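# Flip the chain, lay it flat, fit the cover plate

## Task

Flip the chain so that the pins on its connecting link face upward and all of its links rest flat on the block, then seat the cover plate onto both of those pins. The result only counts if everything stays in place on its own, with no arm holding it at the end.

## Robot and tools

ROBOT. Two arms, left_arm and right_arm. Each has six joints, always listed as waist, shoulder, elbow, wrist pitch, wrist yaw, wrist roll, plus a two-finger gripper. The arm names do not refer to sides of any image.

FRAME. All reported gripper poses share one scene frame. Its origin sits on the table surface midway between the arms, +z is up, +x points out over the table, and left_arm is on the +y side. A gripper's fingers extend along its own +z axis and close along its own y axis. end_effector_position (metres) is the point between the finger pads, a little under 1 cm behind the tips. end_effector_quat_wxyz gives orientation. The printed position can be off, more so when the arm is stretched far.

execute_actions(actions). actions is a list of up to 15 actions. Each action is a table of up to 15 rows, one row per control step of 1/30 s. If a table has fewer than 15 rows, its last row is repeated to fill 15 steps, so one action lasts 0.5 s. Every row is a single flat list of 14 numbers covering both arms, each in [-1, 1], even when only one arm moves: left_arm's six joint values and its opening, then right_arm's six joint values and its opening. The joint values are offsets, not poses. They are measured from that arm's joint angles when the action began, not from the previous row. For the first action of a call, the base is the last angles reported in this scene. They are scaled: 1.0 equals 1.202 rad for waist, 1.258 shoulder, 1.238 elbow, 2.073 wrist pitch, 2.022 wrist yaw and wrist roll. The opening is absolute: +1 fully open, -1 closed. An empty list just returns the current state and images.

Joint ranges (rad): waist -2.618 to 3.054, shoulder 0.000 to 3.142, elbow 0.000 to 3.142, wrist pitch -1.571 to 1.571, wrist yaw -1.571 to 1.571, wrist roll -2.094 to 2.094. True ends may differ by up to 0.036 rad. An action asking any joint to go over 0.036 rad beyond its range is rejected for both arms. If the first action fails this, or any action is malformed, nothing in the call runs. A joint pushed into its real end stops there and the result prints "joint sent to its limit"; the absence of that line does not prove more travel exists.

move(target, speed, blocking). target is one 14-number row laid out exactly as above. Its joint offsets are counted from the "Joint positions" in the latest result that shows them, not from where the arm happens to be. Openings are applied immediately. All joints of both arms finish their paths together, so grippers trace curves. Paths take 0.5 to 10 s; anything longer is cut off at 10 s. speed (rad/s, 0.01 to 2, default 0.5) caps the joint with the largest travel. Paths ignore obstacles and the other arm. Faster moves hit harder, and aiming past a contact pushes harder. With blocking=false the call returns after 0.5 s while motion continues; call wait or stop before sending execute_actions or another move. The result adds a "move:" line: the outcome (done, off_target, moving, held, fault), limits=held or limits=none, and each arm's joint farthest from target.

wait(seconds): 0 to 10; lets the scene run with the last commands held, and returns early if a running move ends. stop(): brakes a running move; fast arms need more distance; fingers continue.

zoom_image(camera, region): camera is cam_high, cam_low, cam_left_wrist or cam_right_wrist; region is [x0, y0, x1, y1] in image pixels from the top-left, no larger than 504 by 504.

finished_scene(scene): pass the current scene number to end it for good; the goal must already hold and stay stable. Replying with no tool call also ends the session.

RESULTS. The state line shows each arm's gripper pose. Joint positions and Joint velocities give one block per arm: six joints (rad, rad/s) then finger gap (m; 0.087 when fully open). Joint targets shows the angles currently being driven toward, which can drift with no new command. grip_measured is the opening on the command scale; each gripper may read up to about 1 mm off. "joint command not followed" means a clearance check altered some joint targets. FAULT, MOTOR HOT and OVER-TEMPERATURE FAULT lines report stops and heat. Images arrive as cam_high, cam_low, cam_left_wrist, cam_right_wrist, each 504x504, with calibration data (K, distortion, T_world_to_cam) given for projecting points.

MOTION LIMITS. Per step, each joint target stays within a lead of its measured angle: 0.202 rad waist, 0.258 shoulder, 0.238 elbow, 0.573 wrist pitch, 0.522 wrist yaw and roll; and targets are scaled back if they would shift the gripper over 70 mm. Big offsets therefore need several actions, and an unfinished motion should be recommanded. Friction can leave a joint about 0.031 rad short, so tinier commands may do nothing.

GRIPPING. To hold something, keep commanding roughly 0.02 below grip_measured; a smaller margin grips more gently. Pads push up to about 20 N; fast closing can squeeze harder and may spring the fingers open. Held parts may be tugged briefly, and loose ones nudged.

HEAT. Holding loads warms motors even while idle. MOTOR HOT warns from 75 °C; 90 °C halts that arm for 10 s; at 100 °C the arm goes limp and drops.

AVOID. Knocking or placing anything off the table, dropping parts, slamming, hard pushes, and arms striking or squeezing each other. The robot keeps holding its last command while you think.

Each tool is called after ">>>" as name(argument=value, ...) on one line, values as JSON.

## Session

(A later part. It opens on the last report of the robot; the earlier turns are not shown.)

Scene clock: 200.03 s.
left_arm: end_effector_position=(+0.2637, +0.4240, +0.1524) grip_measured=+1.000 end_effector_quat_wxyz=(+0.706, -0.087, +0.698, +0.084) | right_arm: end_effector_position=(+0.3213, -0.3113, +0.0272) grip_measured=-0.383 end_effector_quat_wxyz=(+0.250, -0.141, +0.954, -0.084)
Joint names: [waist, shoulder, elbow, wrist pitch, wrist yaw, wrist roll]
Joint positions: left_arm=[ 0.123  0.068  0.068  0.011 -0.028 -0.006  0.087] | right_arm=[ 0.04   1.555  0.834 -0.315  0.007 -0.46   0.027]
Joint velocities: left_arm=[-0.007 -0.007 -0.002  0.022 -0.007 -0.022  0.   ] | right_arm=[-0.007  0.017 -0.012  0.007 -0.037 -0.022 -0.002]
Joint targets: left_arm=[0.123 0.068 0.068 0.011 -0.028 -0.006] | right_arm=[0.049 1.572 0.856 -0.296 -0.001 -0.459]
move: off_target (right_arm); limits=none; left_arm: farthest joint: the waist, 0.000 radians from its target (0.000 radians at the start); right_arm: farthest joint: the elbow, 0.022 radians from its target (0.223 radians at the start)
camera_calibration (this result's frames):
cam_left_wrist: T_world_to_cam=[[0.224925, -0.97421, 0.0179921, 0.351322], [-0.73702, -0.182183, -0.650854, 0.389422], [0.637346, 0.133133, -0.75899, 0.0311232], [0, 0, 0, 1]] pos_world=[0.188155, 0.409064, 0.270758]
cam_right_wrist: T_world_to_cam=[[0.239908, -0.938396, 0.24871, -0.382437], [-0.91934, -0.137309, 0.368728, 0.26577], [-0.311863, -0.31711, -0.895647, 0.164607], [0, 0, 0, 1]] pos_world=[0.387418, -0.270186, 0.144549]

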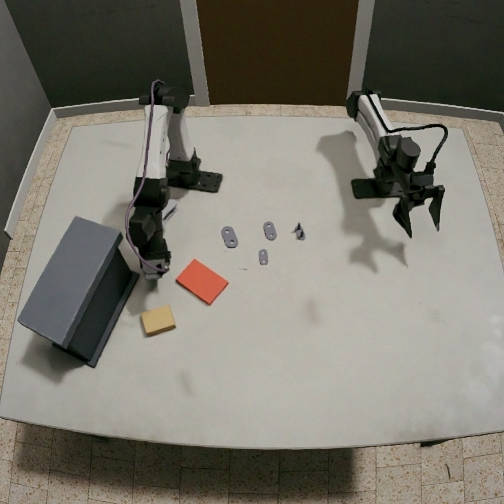

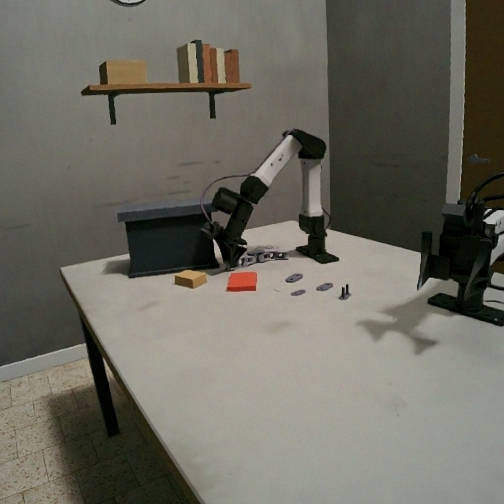

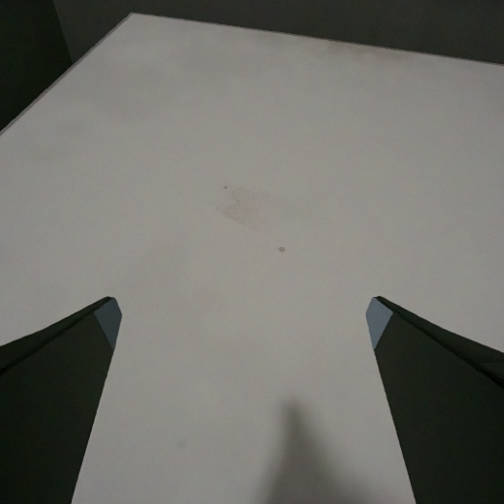

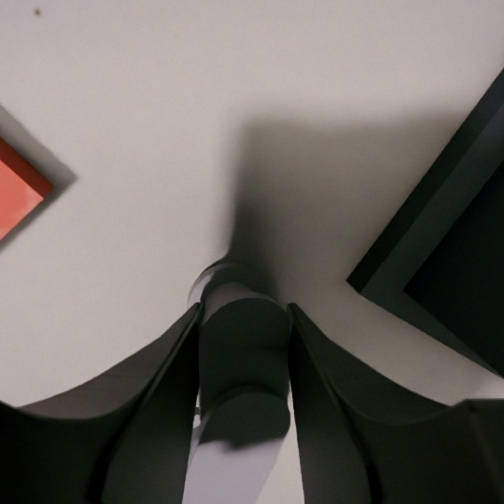

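Keep the waist fixed (radial drag).

>>> move(target=[0,0,0,0,0,0,1, 0,0.26,0.305,-0.012,0,0,-0.41], speed=0.2)

>>> move(target=[0,0,0,0,0,0,1, 0,0,0,0,0,0,0.2])

>>> move(target=[0,0,0,0,0,0,1, 0,-0.2,-0.05,0.05,0,0.23,0.2])

Scene clock: 204.87 s.
left_arm: end_effector_position=(+0.2637, +0.4240, +0.1524) grip_measured=+1.000 end_effector_quat_wxyz=(+0.706, -0.087, +0.698, +0.084) | right_arm: end_effector_position=(+0.4097, -0.3262, +0.0281) grip_measured=-0.384 end_effector_quat_wxyz=(+0.258, -0.141, +0.952, -0.087)
Joint names: [waist, shoulder, elbow, wrist pitch, wrist yaw, wrist roll]
Joint positions: left_arm=[ 0.123  0.068  0.068  0.011 -0.028 -0.006  0.087] | right_arm=[ 0.04   1.865  1.19  -0.345  0.008 -0.46   0.027]
Joint velocities: left_arm=[-0.017 -0.002 -0.002  0.022  0.022 -0.081  0.   ] | right_arm=[-0.007  0.002 -0.017  0.051  0.007  0.007  0.001]
Joint targets: left_arm=[0.123 0.068 0.068 0.011 -0.028 -0.006] | right_arm=[0.040 1.882 1.211 -0.340 0.006 -0.460]
move: off_target (right_arm); limits=none; left_arm: farthest joint: the waist, 0.000 radians from its target (0.000 radians at the start); right_arm: farthest joint: the elbow, 0.021 radians from its target (0.378 radians at the start)
camera_calibration (this result's frames):
cam_left_wrist: T_world_to_cam=[[0.224925, -0.97421, 0.0179921, 0.351322], [-0.73702, -0.182183, -0.650854, 0.389422], [0.637346, 0.133133, -0.75899, 0.0311232], [0, 0, 0, 1]] pos_world=[0.188155, 0.409064, 0.270758]
cam_right_wrist: T_world_to_cam=[[0.235215, -0.937598, 0.256095, -0.415916], [-0.925347, -0.135419, 0.354111, 0.348155], [-0.297334, -0.320269, -0.899456, 0.181467], [0, 0, 0, 1]] pos_world=[0.47395, -0.284697, 0.14645]

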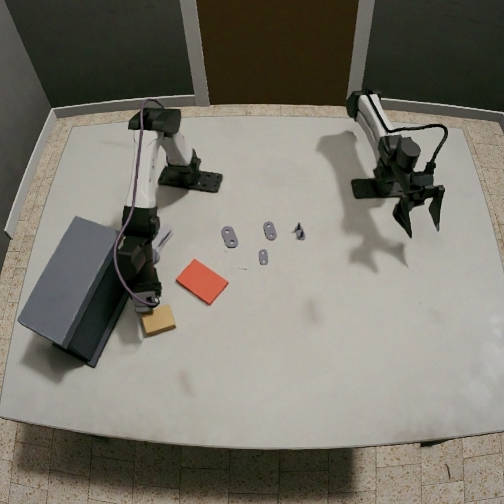

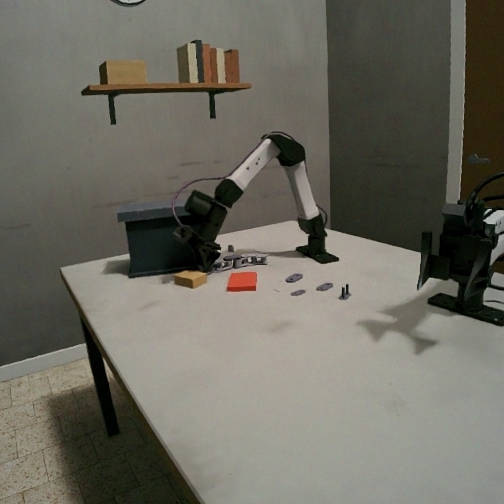

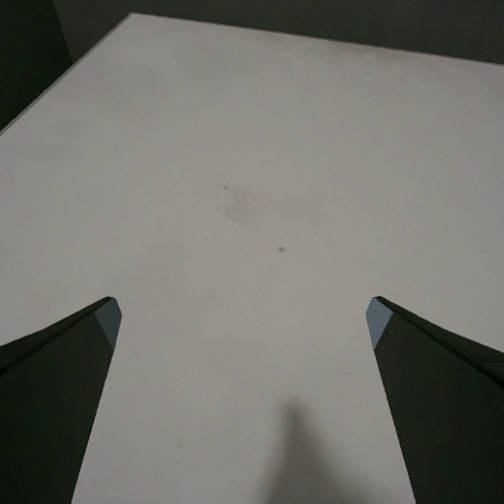

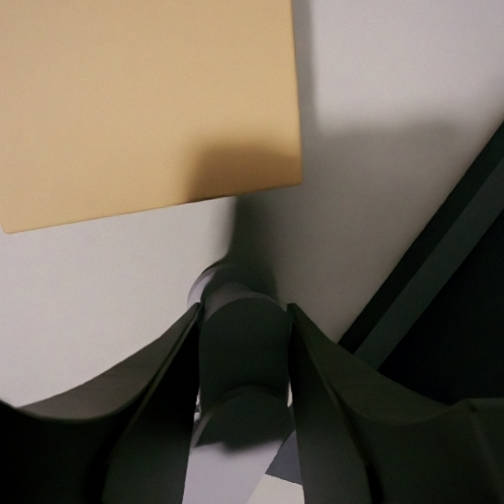

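Scene clock: 205.37 s.
left_arm: end_effector_position=(+0.2637, +0.4240, +0.1524) grip_measured=+1.000 end_effector_quat_wxyz=(+0.706, -0.087, +0.698, +0.084) | right_arm: end_effector_position=(+0.4097, -0.3262, +0.0281) grip_measured=+0.200 end_effector_quat_wxyz=(+0.258, -0.141, +0.952, -0.087)
Joint names: [waist, shoulder, elbow, wrist pitch, wrist yaw, wrist roll]
Joint positions: left_arm=[ 0.123  0.068  0.068  0.011 -0.028 -0.006  0.087] | right_arm=[ 0.04   1.865  1.19  -0.345  0.008 -0.46   0.052]
Joint velocities: left_arm=[-0.027  0.002 -0.002  0.037 -0.007 -0.11   0.   ] | right_arm=[-0.012  0.007  0.007  0.037 -0.022 -0.051 -0.002]
Joint targets: left_arm=[0.123 0.068 0.068 0.011 -0.028 -0.006] | right_arm=[0.040 1.865 1.190 -0.345 0.008 -0.460]
move: done; limits=none; left_arm: farthest joint: the waist, 0.000 radians from its target (0.000 radians at the start); right_arm: farthest joint: the waist, 0.000 radians from its target (0.000 radians at the start)
camera_calibration (this result's frames):
cam_left_wrist: T_world_to_cam=[[0.224925, -0.97421, 0.0179921, 0.351322], [-0.73702, -0.182183, -0.650854, 0.389422], [0.637346, 0.133133, -0.75899, 0.0311232], [0, 0, 0, 1]] pos_world=[0.188155, 0.409064, 0.270758]
cam_right_wrist: T_world_to_cam=[[0.235215, -0.937598, 0.256095, -0.415916], [-0.925347, -0.135419, 0.354111, 0.348155], [-0.297334, -0.320269, -0.899456, 0.181467], [0, 0, 0, 1]] pos_world=[0.47395, -0.284697, 0.14645]

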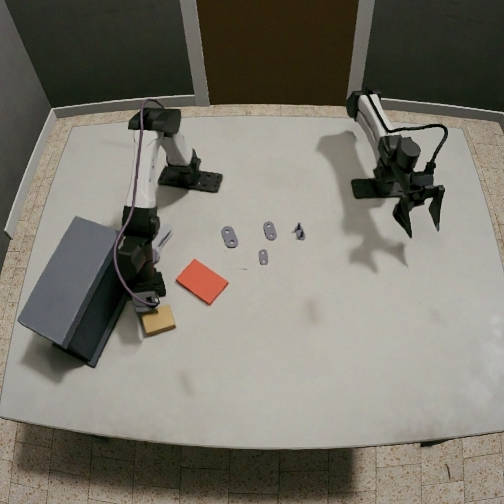

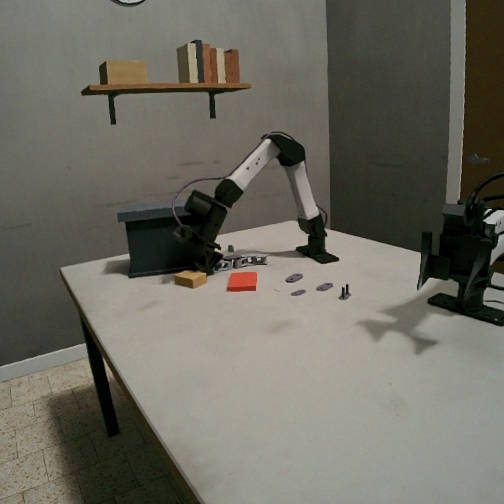

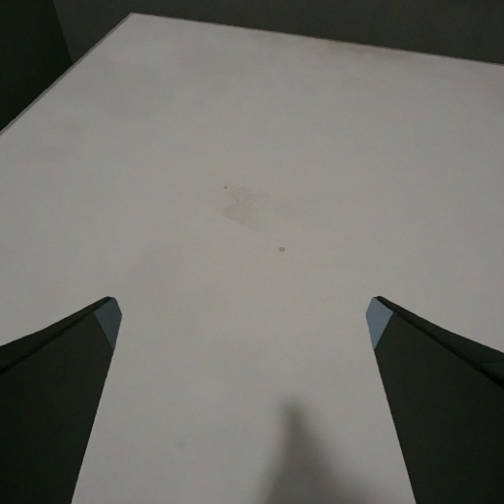

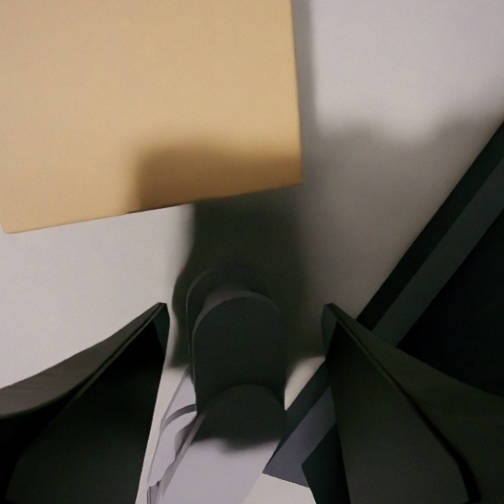

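Scene clock: 207.07 s.
left_arm: end_effector_position=(+0.2637, +0.4240, +0.1524) grip_measured=+1.000 end_effector_quat_wxyz=(+0.706, -0.087, +0.698, +0.084) | right_arm: end_effector_position=(+0.4280, -0.3106, +0.1229) grip_measured=+0.200 end_effector_quat_wxyz=(+0.411, +0.076, +0.908, -0.038)
Joint names: [waist, shoulder, elbow, wrist pitch, wrist yaw, wrist roll]
Joint positions: left_arm=[ 0.123  0.068  0.068  0.011 -0.028 -0.006  0.087] | right_arm=[ 0.04   1.625  1.151 -0.247  0.008 -0.001  0.052]
Joint velocities: left_arm=[ 0.017 -0.007 -0.022 -0.022  0.007 -0.066  0.   ] | right_arm=[ 0.007  0.007  0.007 -0.022 -0.051  0.022 -0.001]
Joint targets: left_arm=[0.123 0.068 0.068 0.011 -0.028 -0.006] | right_arm=[0.040 1.613 1.128 -0.241 0.008 0.005]
move: off_target (right_arm); limits=none; left_arm: farthest joint: the waist, 0.000 radians from its target (0.000 radians at the start); right_arm: farthest joint: the elbow, 0.023 radians from its target (0.062 radians at the start)
camera_calibration (this result's frames):
cam_left_wrist: T_world_to_cam=[[0.224925, -0.97421, 0.0179921, 0.351322], [-0.73702, -0.182183, -0.650854, 0.389422], [0.637346, 0.133133, -0.75899, 0.0311232], [0, 0, 0, 1]] pos_world=[0.188155, 0.409064, 0.270758]
cam_right_wrist: T_world_to_cam=[[-0.16247, -0.986336, 0.0272814, -0.246583], [-0.986354, 0.163095, 0.022502, 0.493212], [-0.0266441, -0.0232532, -0.999374, 0.265839], [0, 0, 0, 1]] pos_world=[0.453502, -0.317473, 0.261302]

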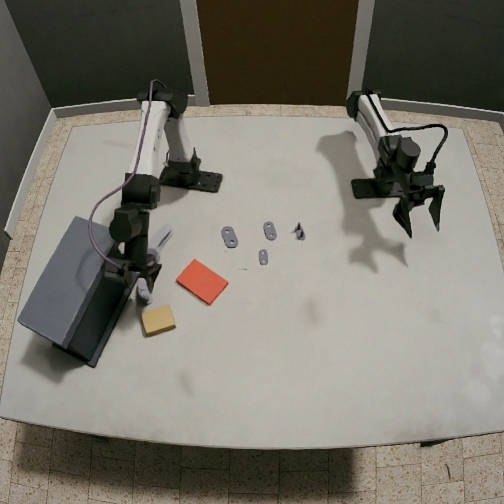

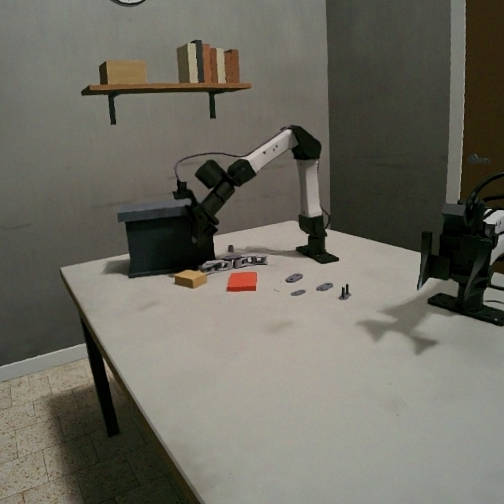

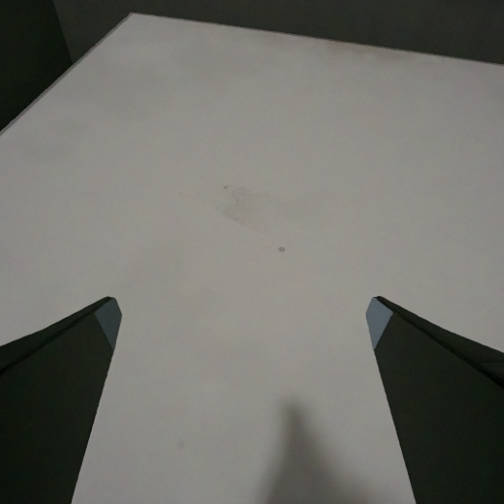

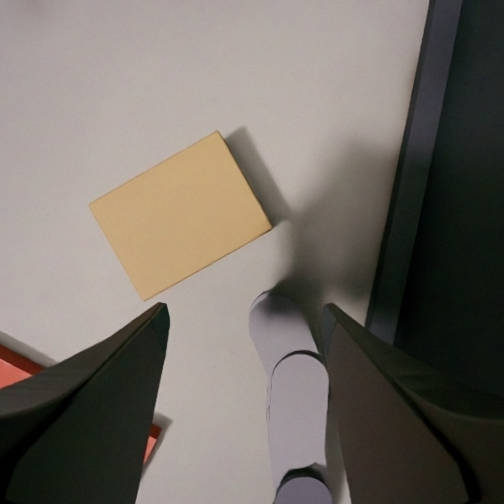

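>>> move(target=[0,0,0,0,0,0,1, -0.02,-0.424,-0.622,0.225,0,0,0.2], speed=0.6)

>>> move(target=[0,0,0,0,0,0,1, -0.075,0,0,0,0,0,0.2], speed=0.3)

Scene clock: 214.10 s.
left_arm: end_effector_position=(+0.2637, +0.4240, +0.1524) grip_measured=+1.000 end_effector_quat_wxyz=(+0.706, -0.087, +0.698, +0.084) | right_arm: end_effector_position=(+0.3152, -0.2968, +0.0791) grip_measured=+0.200 end_effector_quat_wxyz=(+0.508, +0.079, +0.856, -0.049)
Joint names: [waist, shoulder, elbow, wrist pitch, wrist yaw, wrist roll]
Joint positions: left_arm=[ 0.123  0.068  0.068  0.011 -0.028 -0.006  0.087] | right_arm=[ 0.025  1.109  0.398  0.212  0.008 -0.     0.052]
Joint velocities: left_arm=[-0.007  0.027  0.007 -0.022  0.007 -0.051  0.   ] | right_arm=[-0.012 -0.012  0.002 -0.007 -0.007  0.022  0.   ]
Joint targets: left_arm=[0.123 0.068 0.068 0.011 -0.028 -0.006] | right_arm=[0.016 1.091 0.381 0.219 0.008 -0.001]
move: done; limits=none; left_arm: farthest joint: the waist, 0.000 radians from its target (0.000 radians at the start); right_arm: farthest joint: the shoulder, 0.018 radians from its target (0.533 radians at the start)
camera_calibration (this result's frames):
cam_left_wrist: T_world_to_cam=[[0.224925, -0.97421, 0.0179921, 0.351322], [-0.73702, -0.182183, -0.650854, 0.389422], [0.637346, 0.133133, -0.75899, 0.0311232], [0, 0, 0, 1]] pos_world=[0.188155, 0.409064, 0.270758]
cam_right_wrist: T_world_to_cam=[[-0.18359, -0.982642, 0.0266222, -0.242366], [-0.964735, 0.174915, -0.196701, 0.3947], [0.18863, -0.0617956, -0.980102, 0.13855], [0, 0, 0, 1]] pos_world=[0.31015, -0.298636, 0.219883]

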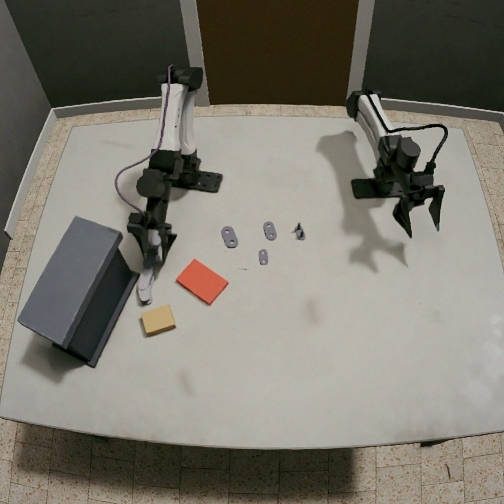

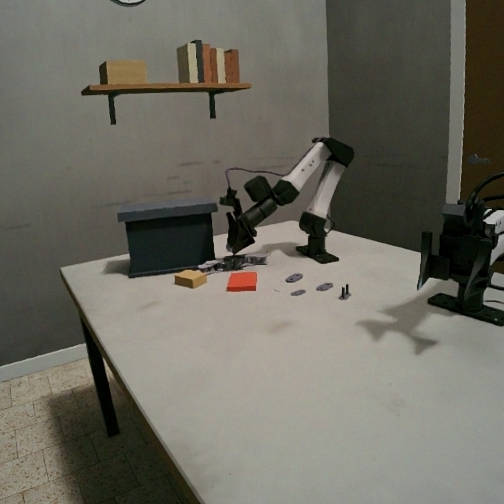

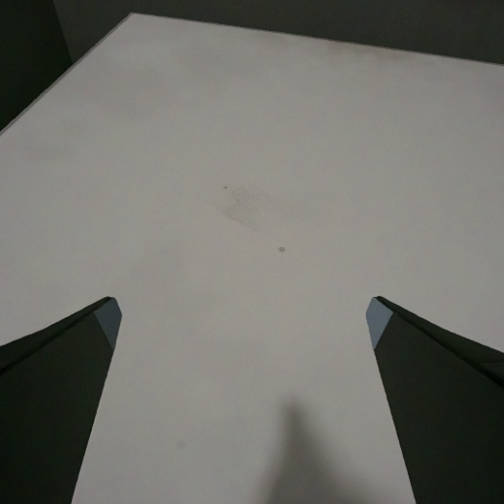

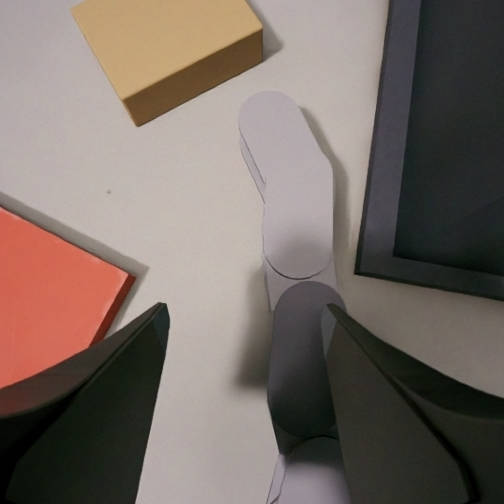

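Scene clock: 214.87 s.
left_arm: end_effector_position=(+0.2637, +0.4240, +0.1524) grip_measured=+1.000 end_effector_quat_wxyz=(+0.706, -0.087, +0.698, +0.084) | right_arm: end_effector_position=(+0.3093, -0.3228, +0.0792) grip_measured=+0.200 end_effector_quat_wxyz=(+0.505, +0.114, +0.852, -0.070)
Joint names: [waist, shoulder, elbow, wrist pitch, wrist yaw, wrist roll]
Joint positions: left_arm=[ 0.123  0.068  0.068  0.011 -0.028 -0.006  0.087] | right_arm=[-0.057  1.109  0.398  0.212  0.008 -0.     0.052]
Joint velocities: left_arm=[-0.012 -0.017  0.002 -0.066 -0.022  0.037  0.   ] | right_arm=[ 0.007 -0.012 -0.012 -0.007 -0.007 -0.022  0.   ]
Joint targets: left_arm=[0.123 0.068 0.068 0.011 -0.028 -0.006] | right_arm=[-0.065 1.109 0.398 0.212 0.008 -0.000]
move: done; limits=none; left_arm: farthest joint: the waist, 0.000 radians from its target (0.000 radians at the start); right_arm: farthest joint: the waist, 0.008 radians from its target (0.090 radians at the start)
camera_calibration (this result's frames):
cam_left_wrist: T_world_to_cam=[[0.224925, -0.97421, 0.0179921, 0.351322], [-0.73702, -0.182183, -0.650854, 0.389422], [0.637346, 0.133133, -0.75899, 0.0311232], [0, 0, 0, 1]] pos_world=[0.188155, 0.409064, 0.270758]
cam_right_wrist: T_world_to_cam=[[-0.263118, -0.964396, 0.0266204, -0.238471], [-0.947186, 0.252982, -0.197075, 0.413382], [0.183324, -0.0770684, -0.980027, 0.134835], [0, 0, 0, 1]] pos_world=[0.304086, -0.324167, 0.219957]

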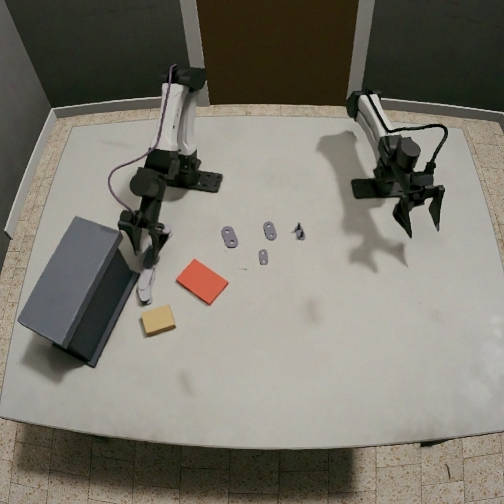

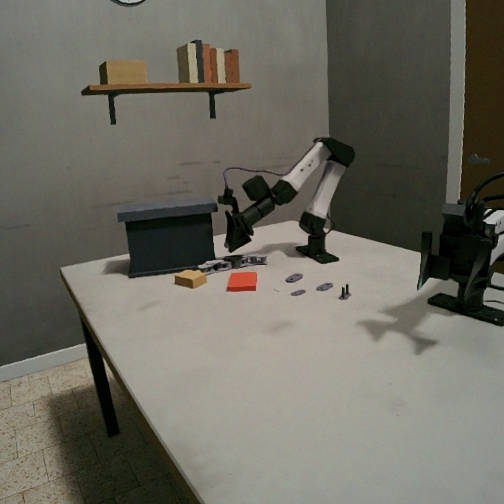

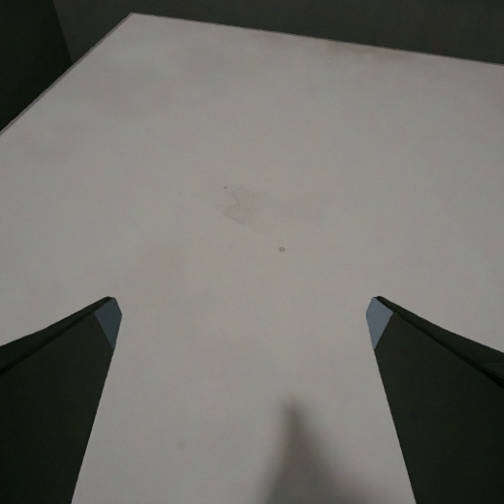

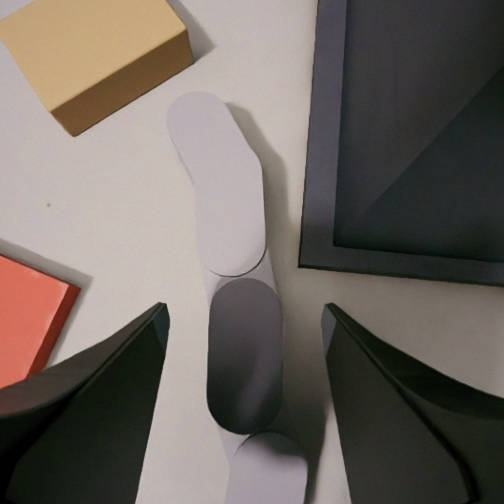

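>>> move(target=[0,0,0,0,0,0,1, 0,0.289,-0.137,0.245,0,0,0.1], speed=0.25)

>>> zoom_image(camera="cam_low", region=[190, 210, 310, 285])

Scene clock: 221.37 s.
left_arm: end_effector_position=(+0.2637, +0.4240, +0.1524) grip_measured=+1.000 end_effector_quat_wxyz=(+0.706, -0.087, +0.698, +0.084) | right_arm: end_effector_position=(+0.3527, -0.3367, +0.0789) grip_measured=+0.100 end_effector_quat_wxyz=(+0.611, +0.102, +0.780, -0.092)
Joint names: [waist, shoulder, elbow, wrist pitch, wrist yaw, wrist roll]
Joint positions: left_arm=[ 0.123  0.068  0.068  0.011 -0.028 -0.006  0.087] | right_arm=[-0.057  1.421  0.29   0.891  0.017 -0.015  0.048]
Joint velocities: left_arm=[ 0.002  0.012 -0.012  0.007 -0.037  0.051  0.   ] | right_arm=[-0.007  0.007 -0.002 -0.051 -0.081  0.095  0.   ]
Joint targets: left_arm=[0.123 0.068 0.068 0.011 -0.028 -0.006] | right_arm=[-0.057 1.472 0.229 0.722 0.008 -0.000]
move: off_target (right_arm); limits=none; left_arm: farthest joint: the waist, 0.000 radians from its target (0.000 radians at the start); right_arm: farthest joint: the wrist pitch, 0.171 radians from its target (0.508 radians at the start)
camera_calibration (this result's frames):
cam_left_wrist: T_world_to_cam=[[0.224925, -0.97421, 0.0179921, 0.351322], [-0.73702, -0.182183, -0.650854, 0.389422], [0.637346, 0.133133, -0.75899, 0.0311232], [0, 0, 0, 1]] pos_world=[0.188155, 0.409064, 0.270758]
cam_right_wrist: T_world_to_cam=[[-0.274592, -0.96068, 0.0411414, -0.236323], [-0.867094, 0.228894, -0.442443, 0.440945], [0.415629, -0.157165, -0.895852, 0.00995909], [0, 0, 0, 1]] pos_world=[0.313309, -0.326395, 0.213738]

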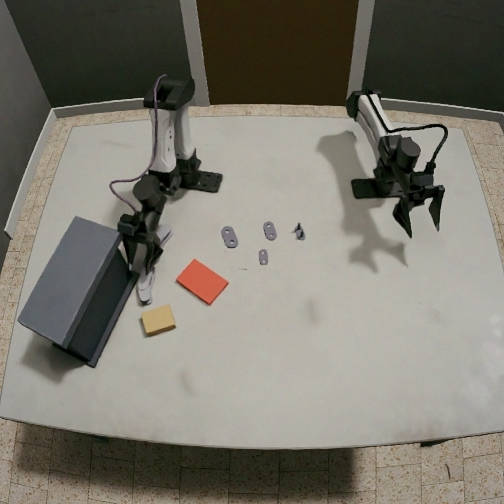

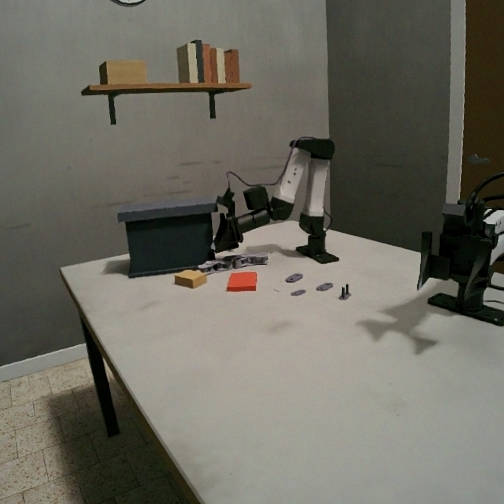

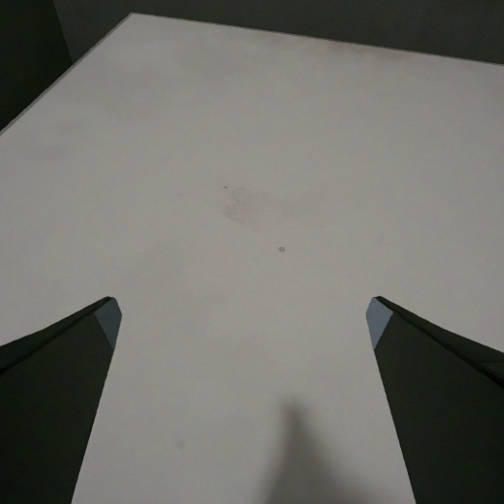

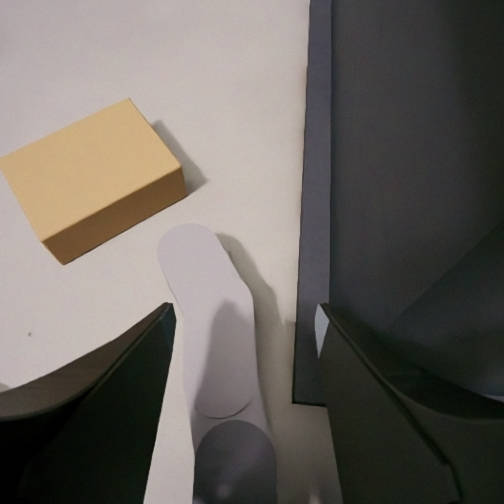

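Region (190, 210, 310, 285) of cam_low's 504x504 image, scaled by 4.200, with more detail than that image has; it fills the top 315 rows of this view, and the rest is white.

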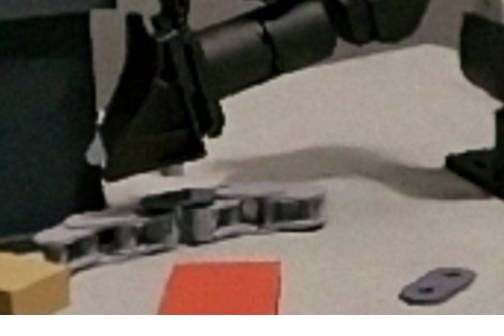

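>>> move(target=[0,0,0,0,0,0,1, 0,-0.462,0.02,-0.2,0,0.007,0.3], speed=0.4)

Scene clock: 227.90 s.
left_arm: end_effector_position=(+0.2637, +0.4240, +0.1524) grip_measured=+1.000 end_effector_quat_wxyz=(+0.706, -0.087, +0.698, +0.084) | right_arm: end_effector_position=(+0.3139, -0.3259, +0.1723) grip_measured=+0.300 end_effector_quat_wxyz=(+0.673, +0.099, +0.726, -0.097)
Joint names: [waist, shoulder, elbow, wrist pitch, wrist yaw, wrist roll]
Joint positions: left_arm=[ 0.123  0.068  0.068  0.011 -0.028 -0.006  0.087] | right_arm=[-0.057  0.854  0.291  0.489  0.017 -0.006  0.057]
Joint velocities: left_arm=[ 0.017 -0.002  0.002  0.007 -0.066 -0.007  0.   ] | right_arm=[0.002 0.002 0.002 0.007 0.022 0.051 0.001]
Joint targets: left_arm=[0.123 0.068 0.068 0.011 -0.028 -0.006] | right_arm=[-0.057 0.839 0.315 0.476 0.017 -0.001]
move: off_target (right_arm); limits=none; left_arm: farthest joint: the waist, 0.000 radians from its target (0.000 radians at the start); right_arm: farthest joint: the elbow, 0.024 radians from its target (0.024 radians at the start)
camera_calibration (this result's frames):
cam_left_wrist: T_world_to_cam=[[0.224925, -0.97421, 0.0179921, 0.351322], [-0.73702, -0.182183, -0.650854, 0.389422], [0.637346, 0.133133, -0.75899, 0.0311232], [0, 0, 0, 1]] pos_world=[0.188155, 0.409064, 0.270758]
cam_right_wrist: T_world_to_cam=[[-0.281643, -0.95909, 0.0287097, -0.235585], [-0.783421, 0.212575, -0.584007, 0.439051], [0.554012, -0.186973, -0.811241, 0.0437553], [0, 0, 0, 1]] pos_world=[0.25337, -0.311097, 0.298668]

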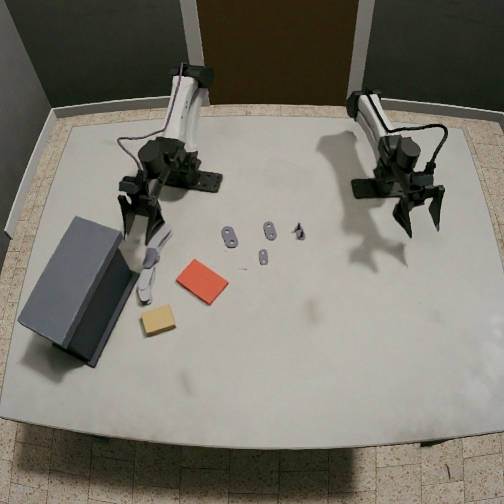

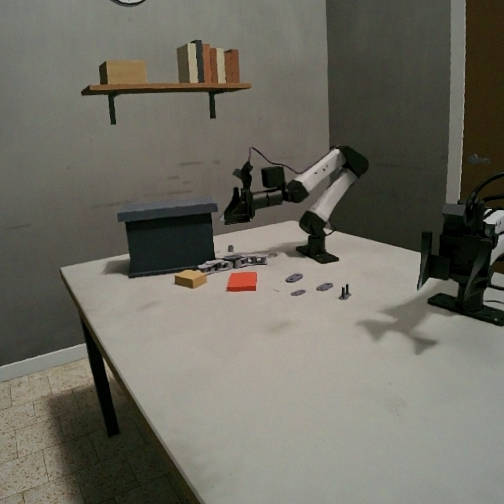

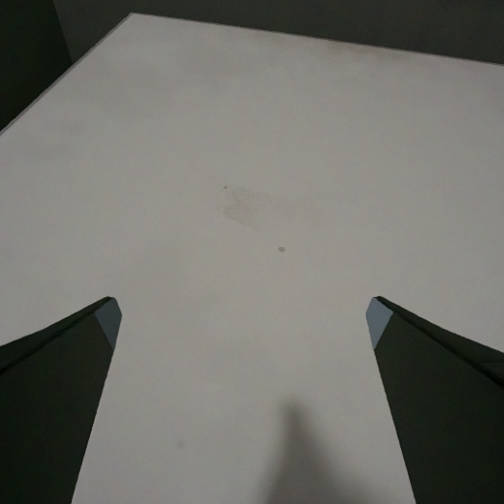

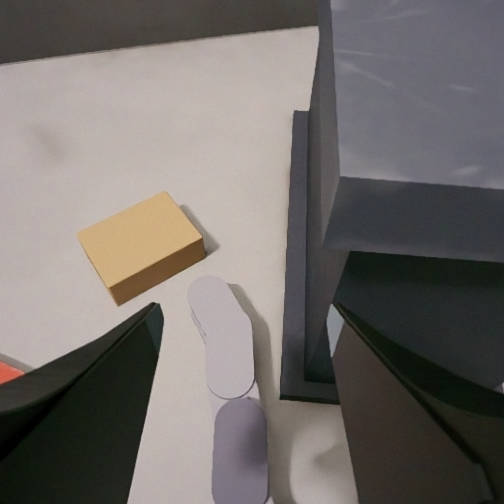

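>>> move(target=[0,0,0,0,0,0,1, 0,0.283,-0.173,0.06,-0.012,0,0.2], speed=0.25)

>>> zoom_image(camera="cam_low", region=[190, 190, 310, 285])

Scene clock: 231.97 s.
left_arm: end_effector_position=(+0.2637, +0.4240, +0.1524) grip_measured=+1.000 end_effector_quat_wxyz=(+0.706, -0.087, +0.698, +0.084) | right_arm: end_effector_position=(+0.2744, -0.3129, +0.0160) grip_measured=+0.200 end_effector_quat_wxyz=(+0.513, +0.110, +0.849, -0.070)
Joint names: [waist, shoulder, elbow, wrist pitch, wrist yaw, wrist roll]
Joint positions: left_arm=[ 0.123  0.068  0.068  0.011 -0.028 -0.006  0.087] | right_arm=[-0.057  1.192  0.099  0.609  0.003 -0.006  0.052]
Joint velocities: left_arm=[-0.022  0.012 -0.007  0.051 -0.007  0.007  0.   ] | right_arm=[ 0.002  0.007  0.022  0.007 -0.022 -0.066  0.   ]
Joint targets: left_arm=[0.123 0.068 0.068 0.011 -0.028 -0.006] | right_arm=[-0.057 1.210 0.077 0.614 -0.007 -0.006]
move: off_target (right_arm); limits=none; left_arm: farthest joint: the waist, 0.000 radians from its target (0.000 radians at the start); right_arm: farthest joint: the elbow, 0.022 radians from its target (0.214 radians at the start)
camera_calibration (this result's frames):
cam_left_wrist: T_world_to_cam=[[0.224925, -0.97421, 0.0179921, 0.351322], [-0.73702, -0.182183, -0.650854, 0.389422], [0.637346, 0.133133, -0.75899, 0.0311232], [0, 0, 0, 1]] pos_world=[0.188155, 0.409064, 0.270758]
cam_right_wrist: T_world_to_cam=[[-0.257038, -0.965952, 0.0294783, -0.238595], [-0.945774, 0.245166, -0.213087, 0.362801], [0.198604, -0.0826512, -0.976588, 0.074128], [0, 0, 0, 1]] pos_world=[0.267077, -0.313291, 0.156734]

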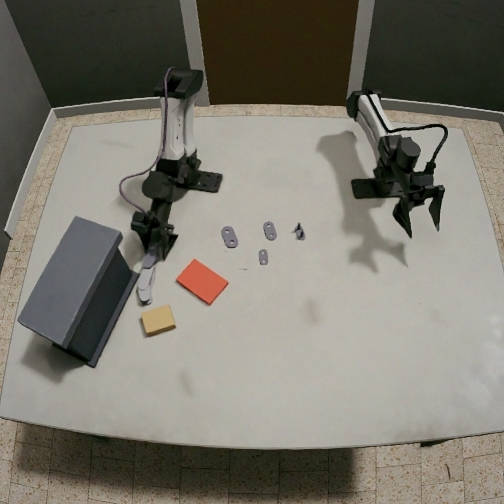

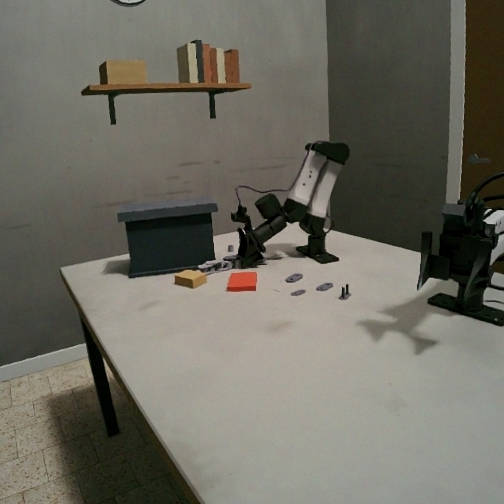

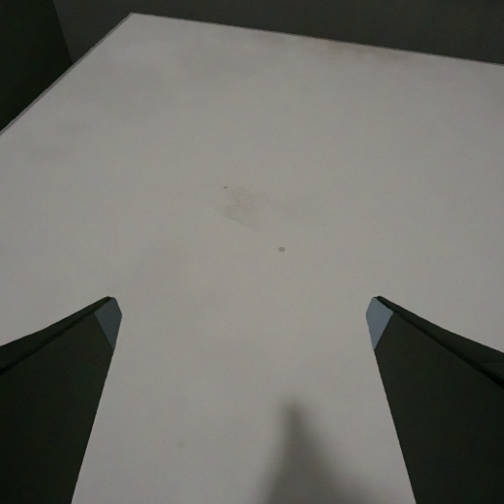

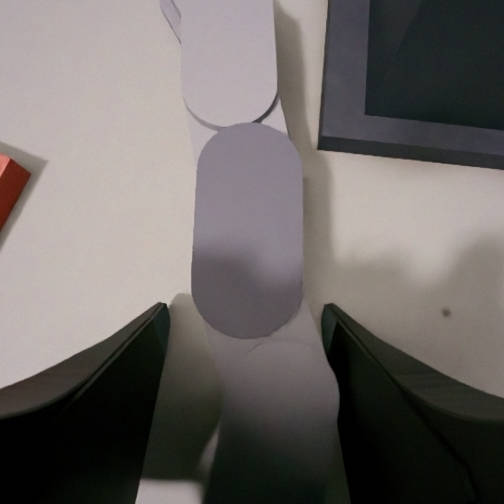

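Region (190, 190, 310, 285) of cam_low's 504x504 image, scaled by 4.200, with more detail than that image has; it fills the top 399 rows of this view, and the rest is white.

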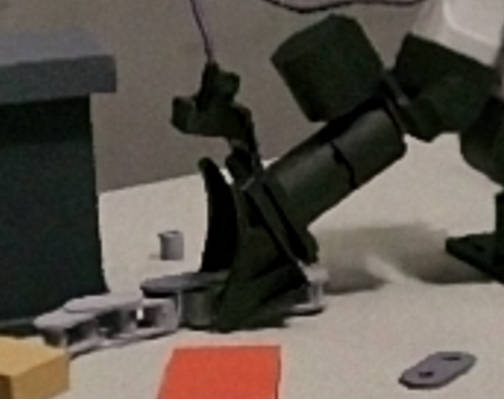

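>>> move(target=[0,0,0,0,0,0,1, 0.07,0.222,0.132,0.056,0,0,0.1], speed=0.15)

>>> zoom_image(camera="cam_low", region=[190, 190, 310, 285])

Scene clock: 238.60 s.
left_arm: end_effector_position=(+0.2637, +0.4240, +0.1524) grip_measured=+1.000 end_effector_quat_wxyz=(+0.706, -0.087, +0.698, +0.084) | right_arm: end_effector_position=(+0.3217, -0.3010, +0.0155) grip_measured=+0.100 end_effector_quat_wxyz=(+0.515, +0.080, +0.852, -0.053)
Joint names: [waist, shoulder, elbow, wrist pitch, wrist yaw, wrist roll]
Joint positions: left_arm=[ 0.123  0.068  0.068  0.011 -0.028 -0.006  0.087] | right_arm=[ 0.015  1.45   0.244  0.724  0.005 -0.006  0.048]
Joint velocities: left_arm=[-0.002  0.007 -0.002  0.022  0.022  0.007  0.   ] | right_arm=[-0.017 -0.017  0.007 -0.022 -0.022  0.051 -0.   ]
Joint targets: left_arm=[0.123 0.068 0.068 0.011 -0.028 -0.006] | right_arm=[0.027 1.471 0.263 0.725 0.003 -0.006]
move: off_target (right_arm); limits=none; left_arm: farthest joint: the waist, 0.000 radians from its target (0.000 radians at the start); right_arm: farthest joint: the shoulder, 0.022 radians from its target (0.280 radians at the start)
camera_calibration (this result's frames):
cam_left_wrist: T_world_to_cam=[[0.224925, -0.97421, 0.0179921, 0.351322], [-0.73702, -0.182183, -0.650854, 0.389422], [0.637346, 0.133133, -0.75899, 0.0311232], [0, 0, 0, 1]] pos_world=[0.188155, 0.409064, 0.270758]
cam_right_wrist: T_world_to_cam=[[-0.188474, -0.981609, 0.0303643, -0.241763], [-0.960474, 0.17779, -0.214198, 0.388997], [0.204861, -0.0695349, -0.976318, 0.0671423], [0, 0, 0, 1]] pos_world=[0.3143, -0.301808, 0.156216]

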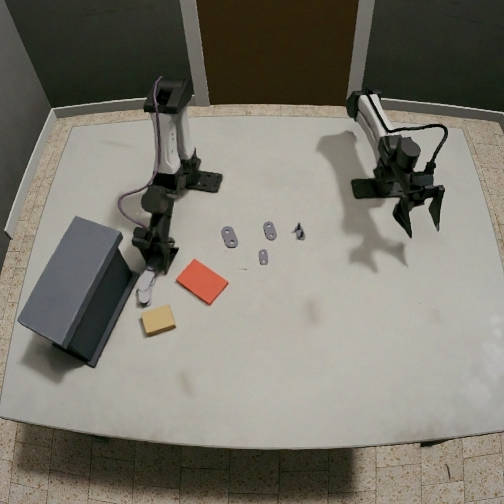

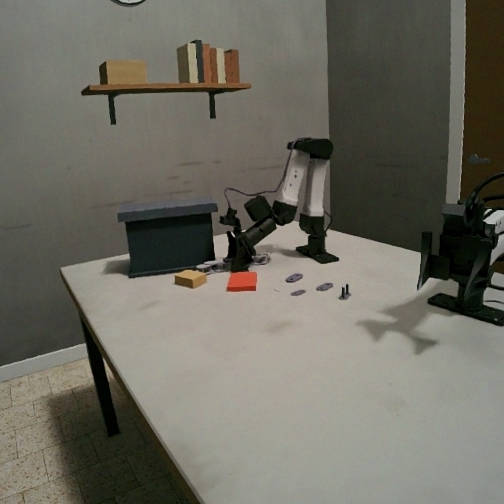

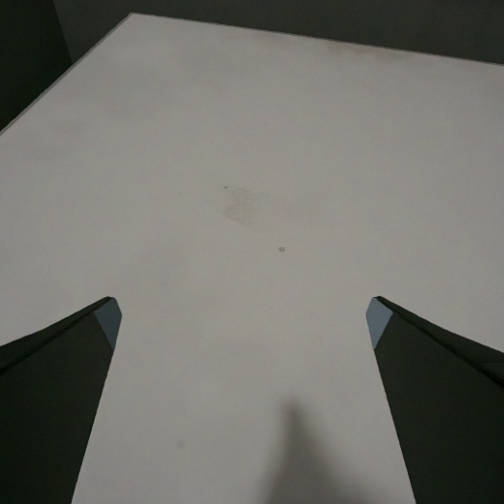

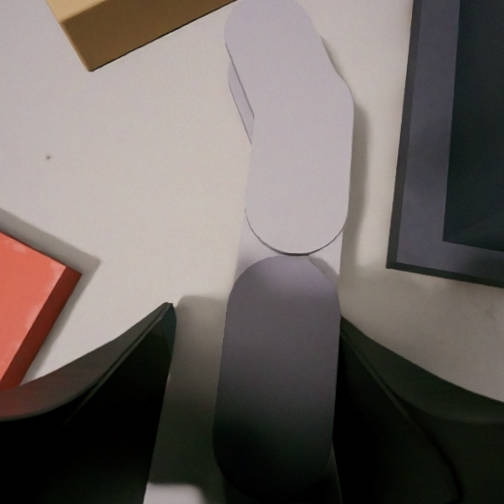

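Region (190, 190, 310, 285) of cam_low's 504x504 image, scaled by 4.200, with more detail than that image has; it fills the top 399 rows of this view, and the rest is white.

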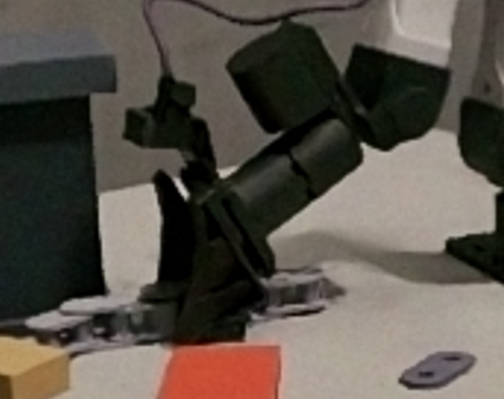

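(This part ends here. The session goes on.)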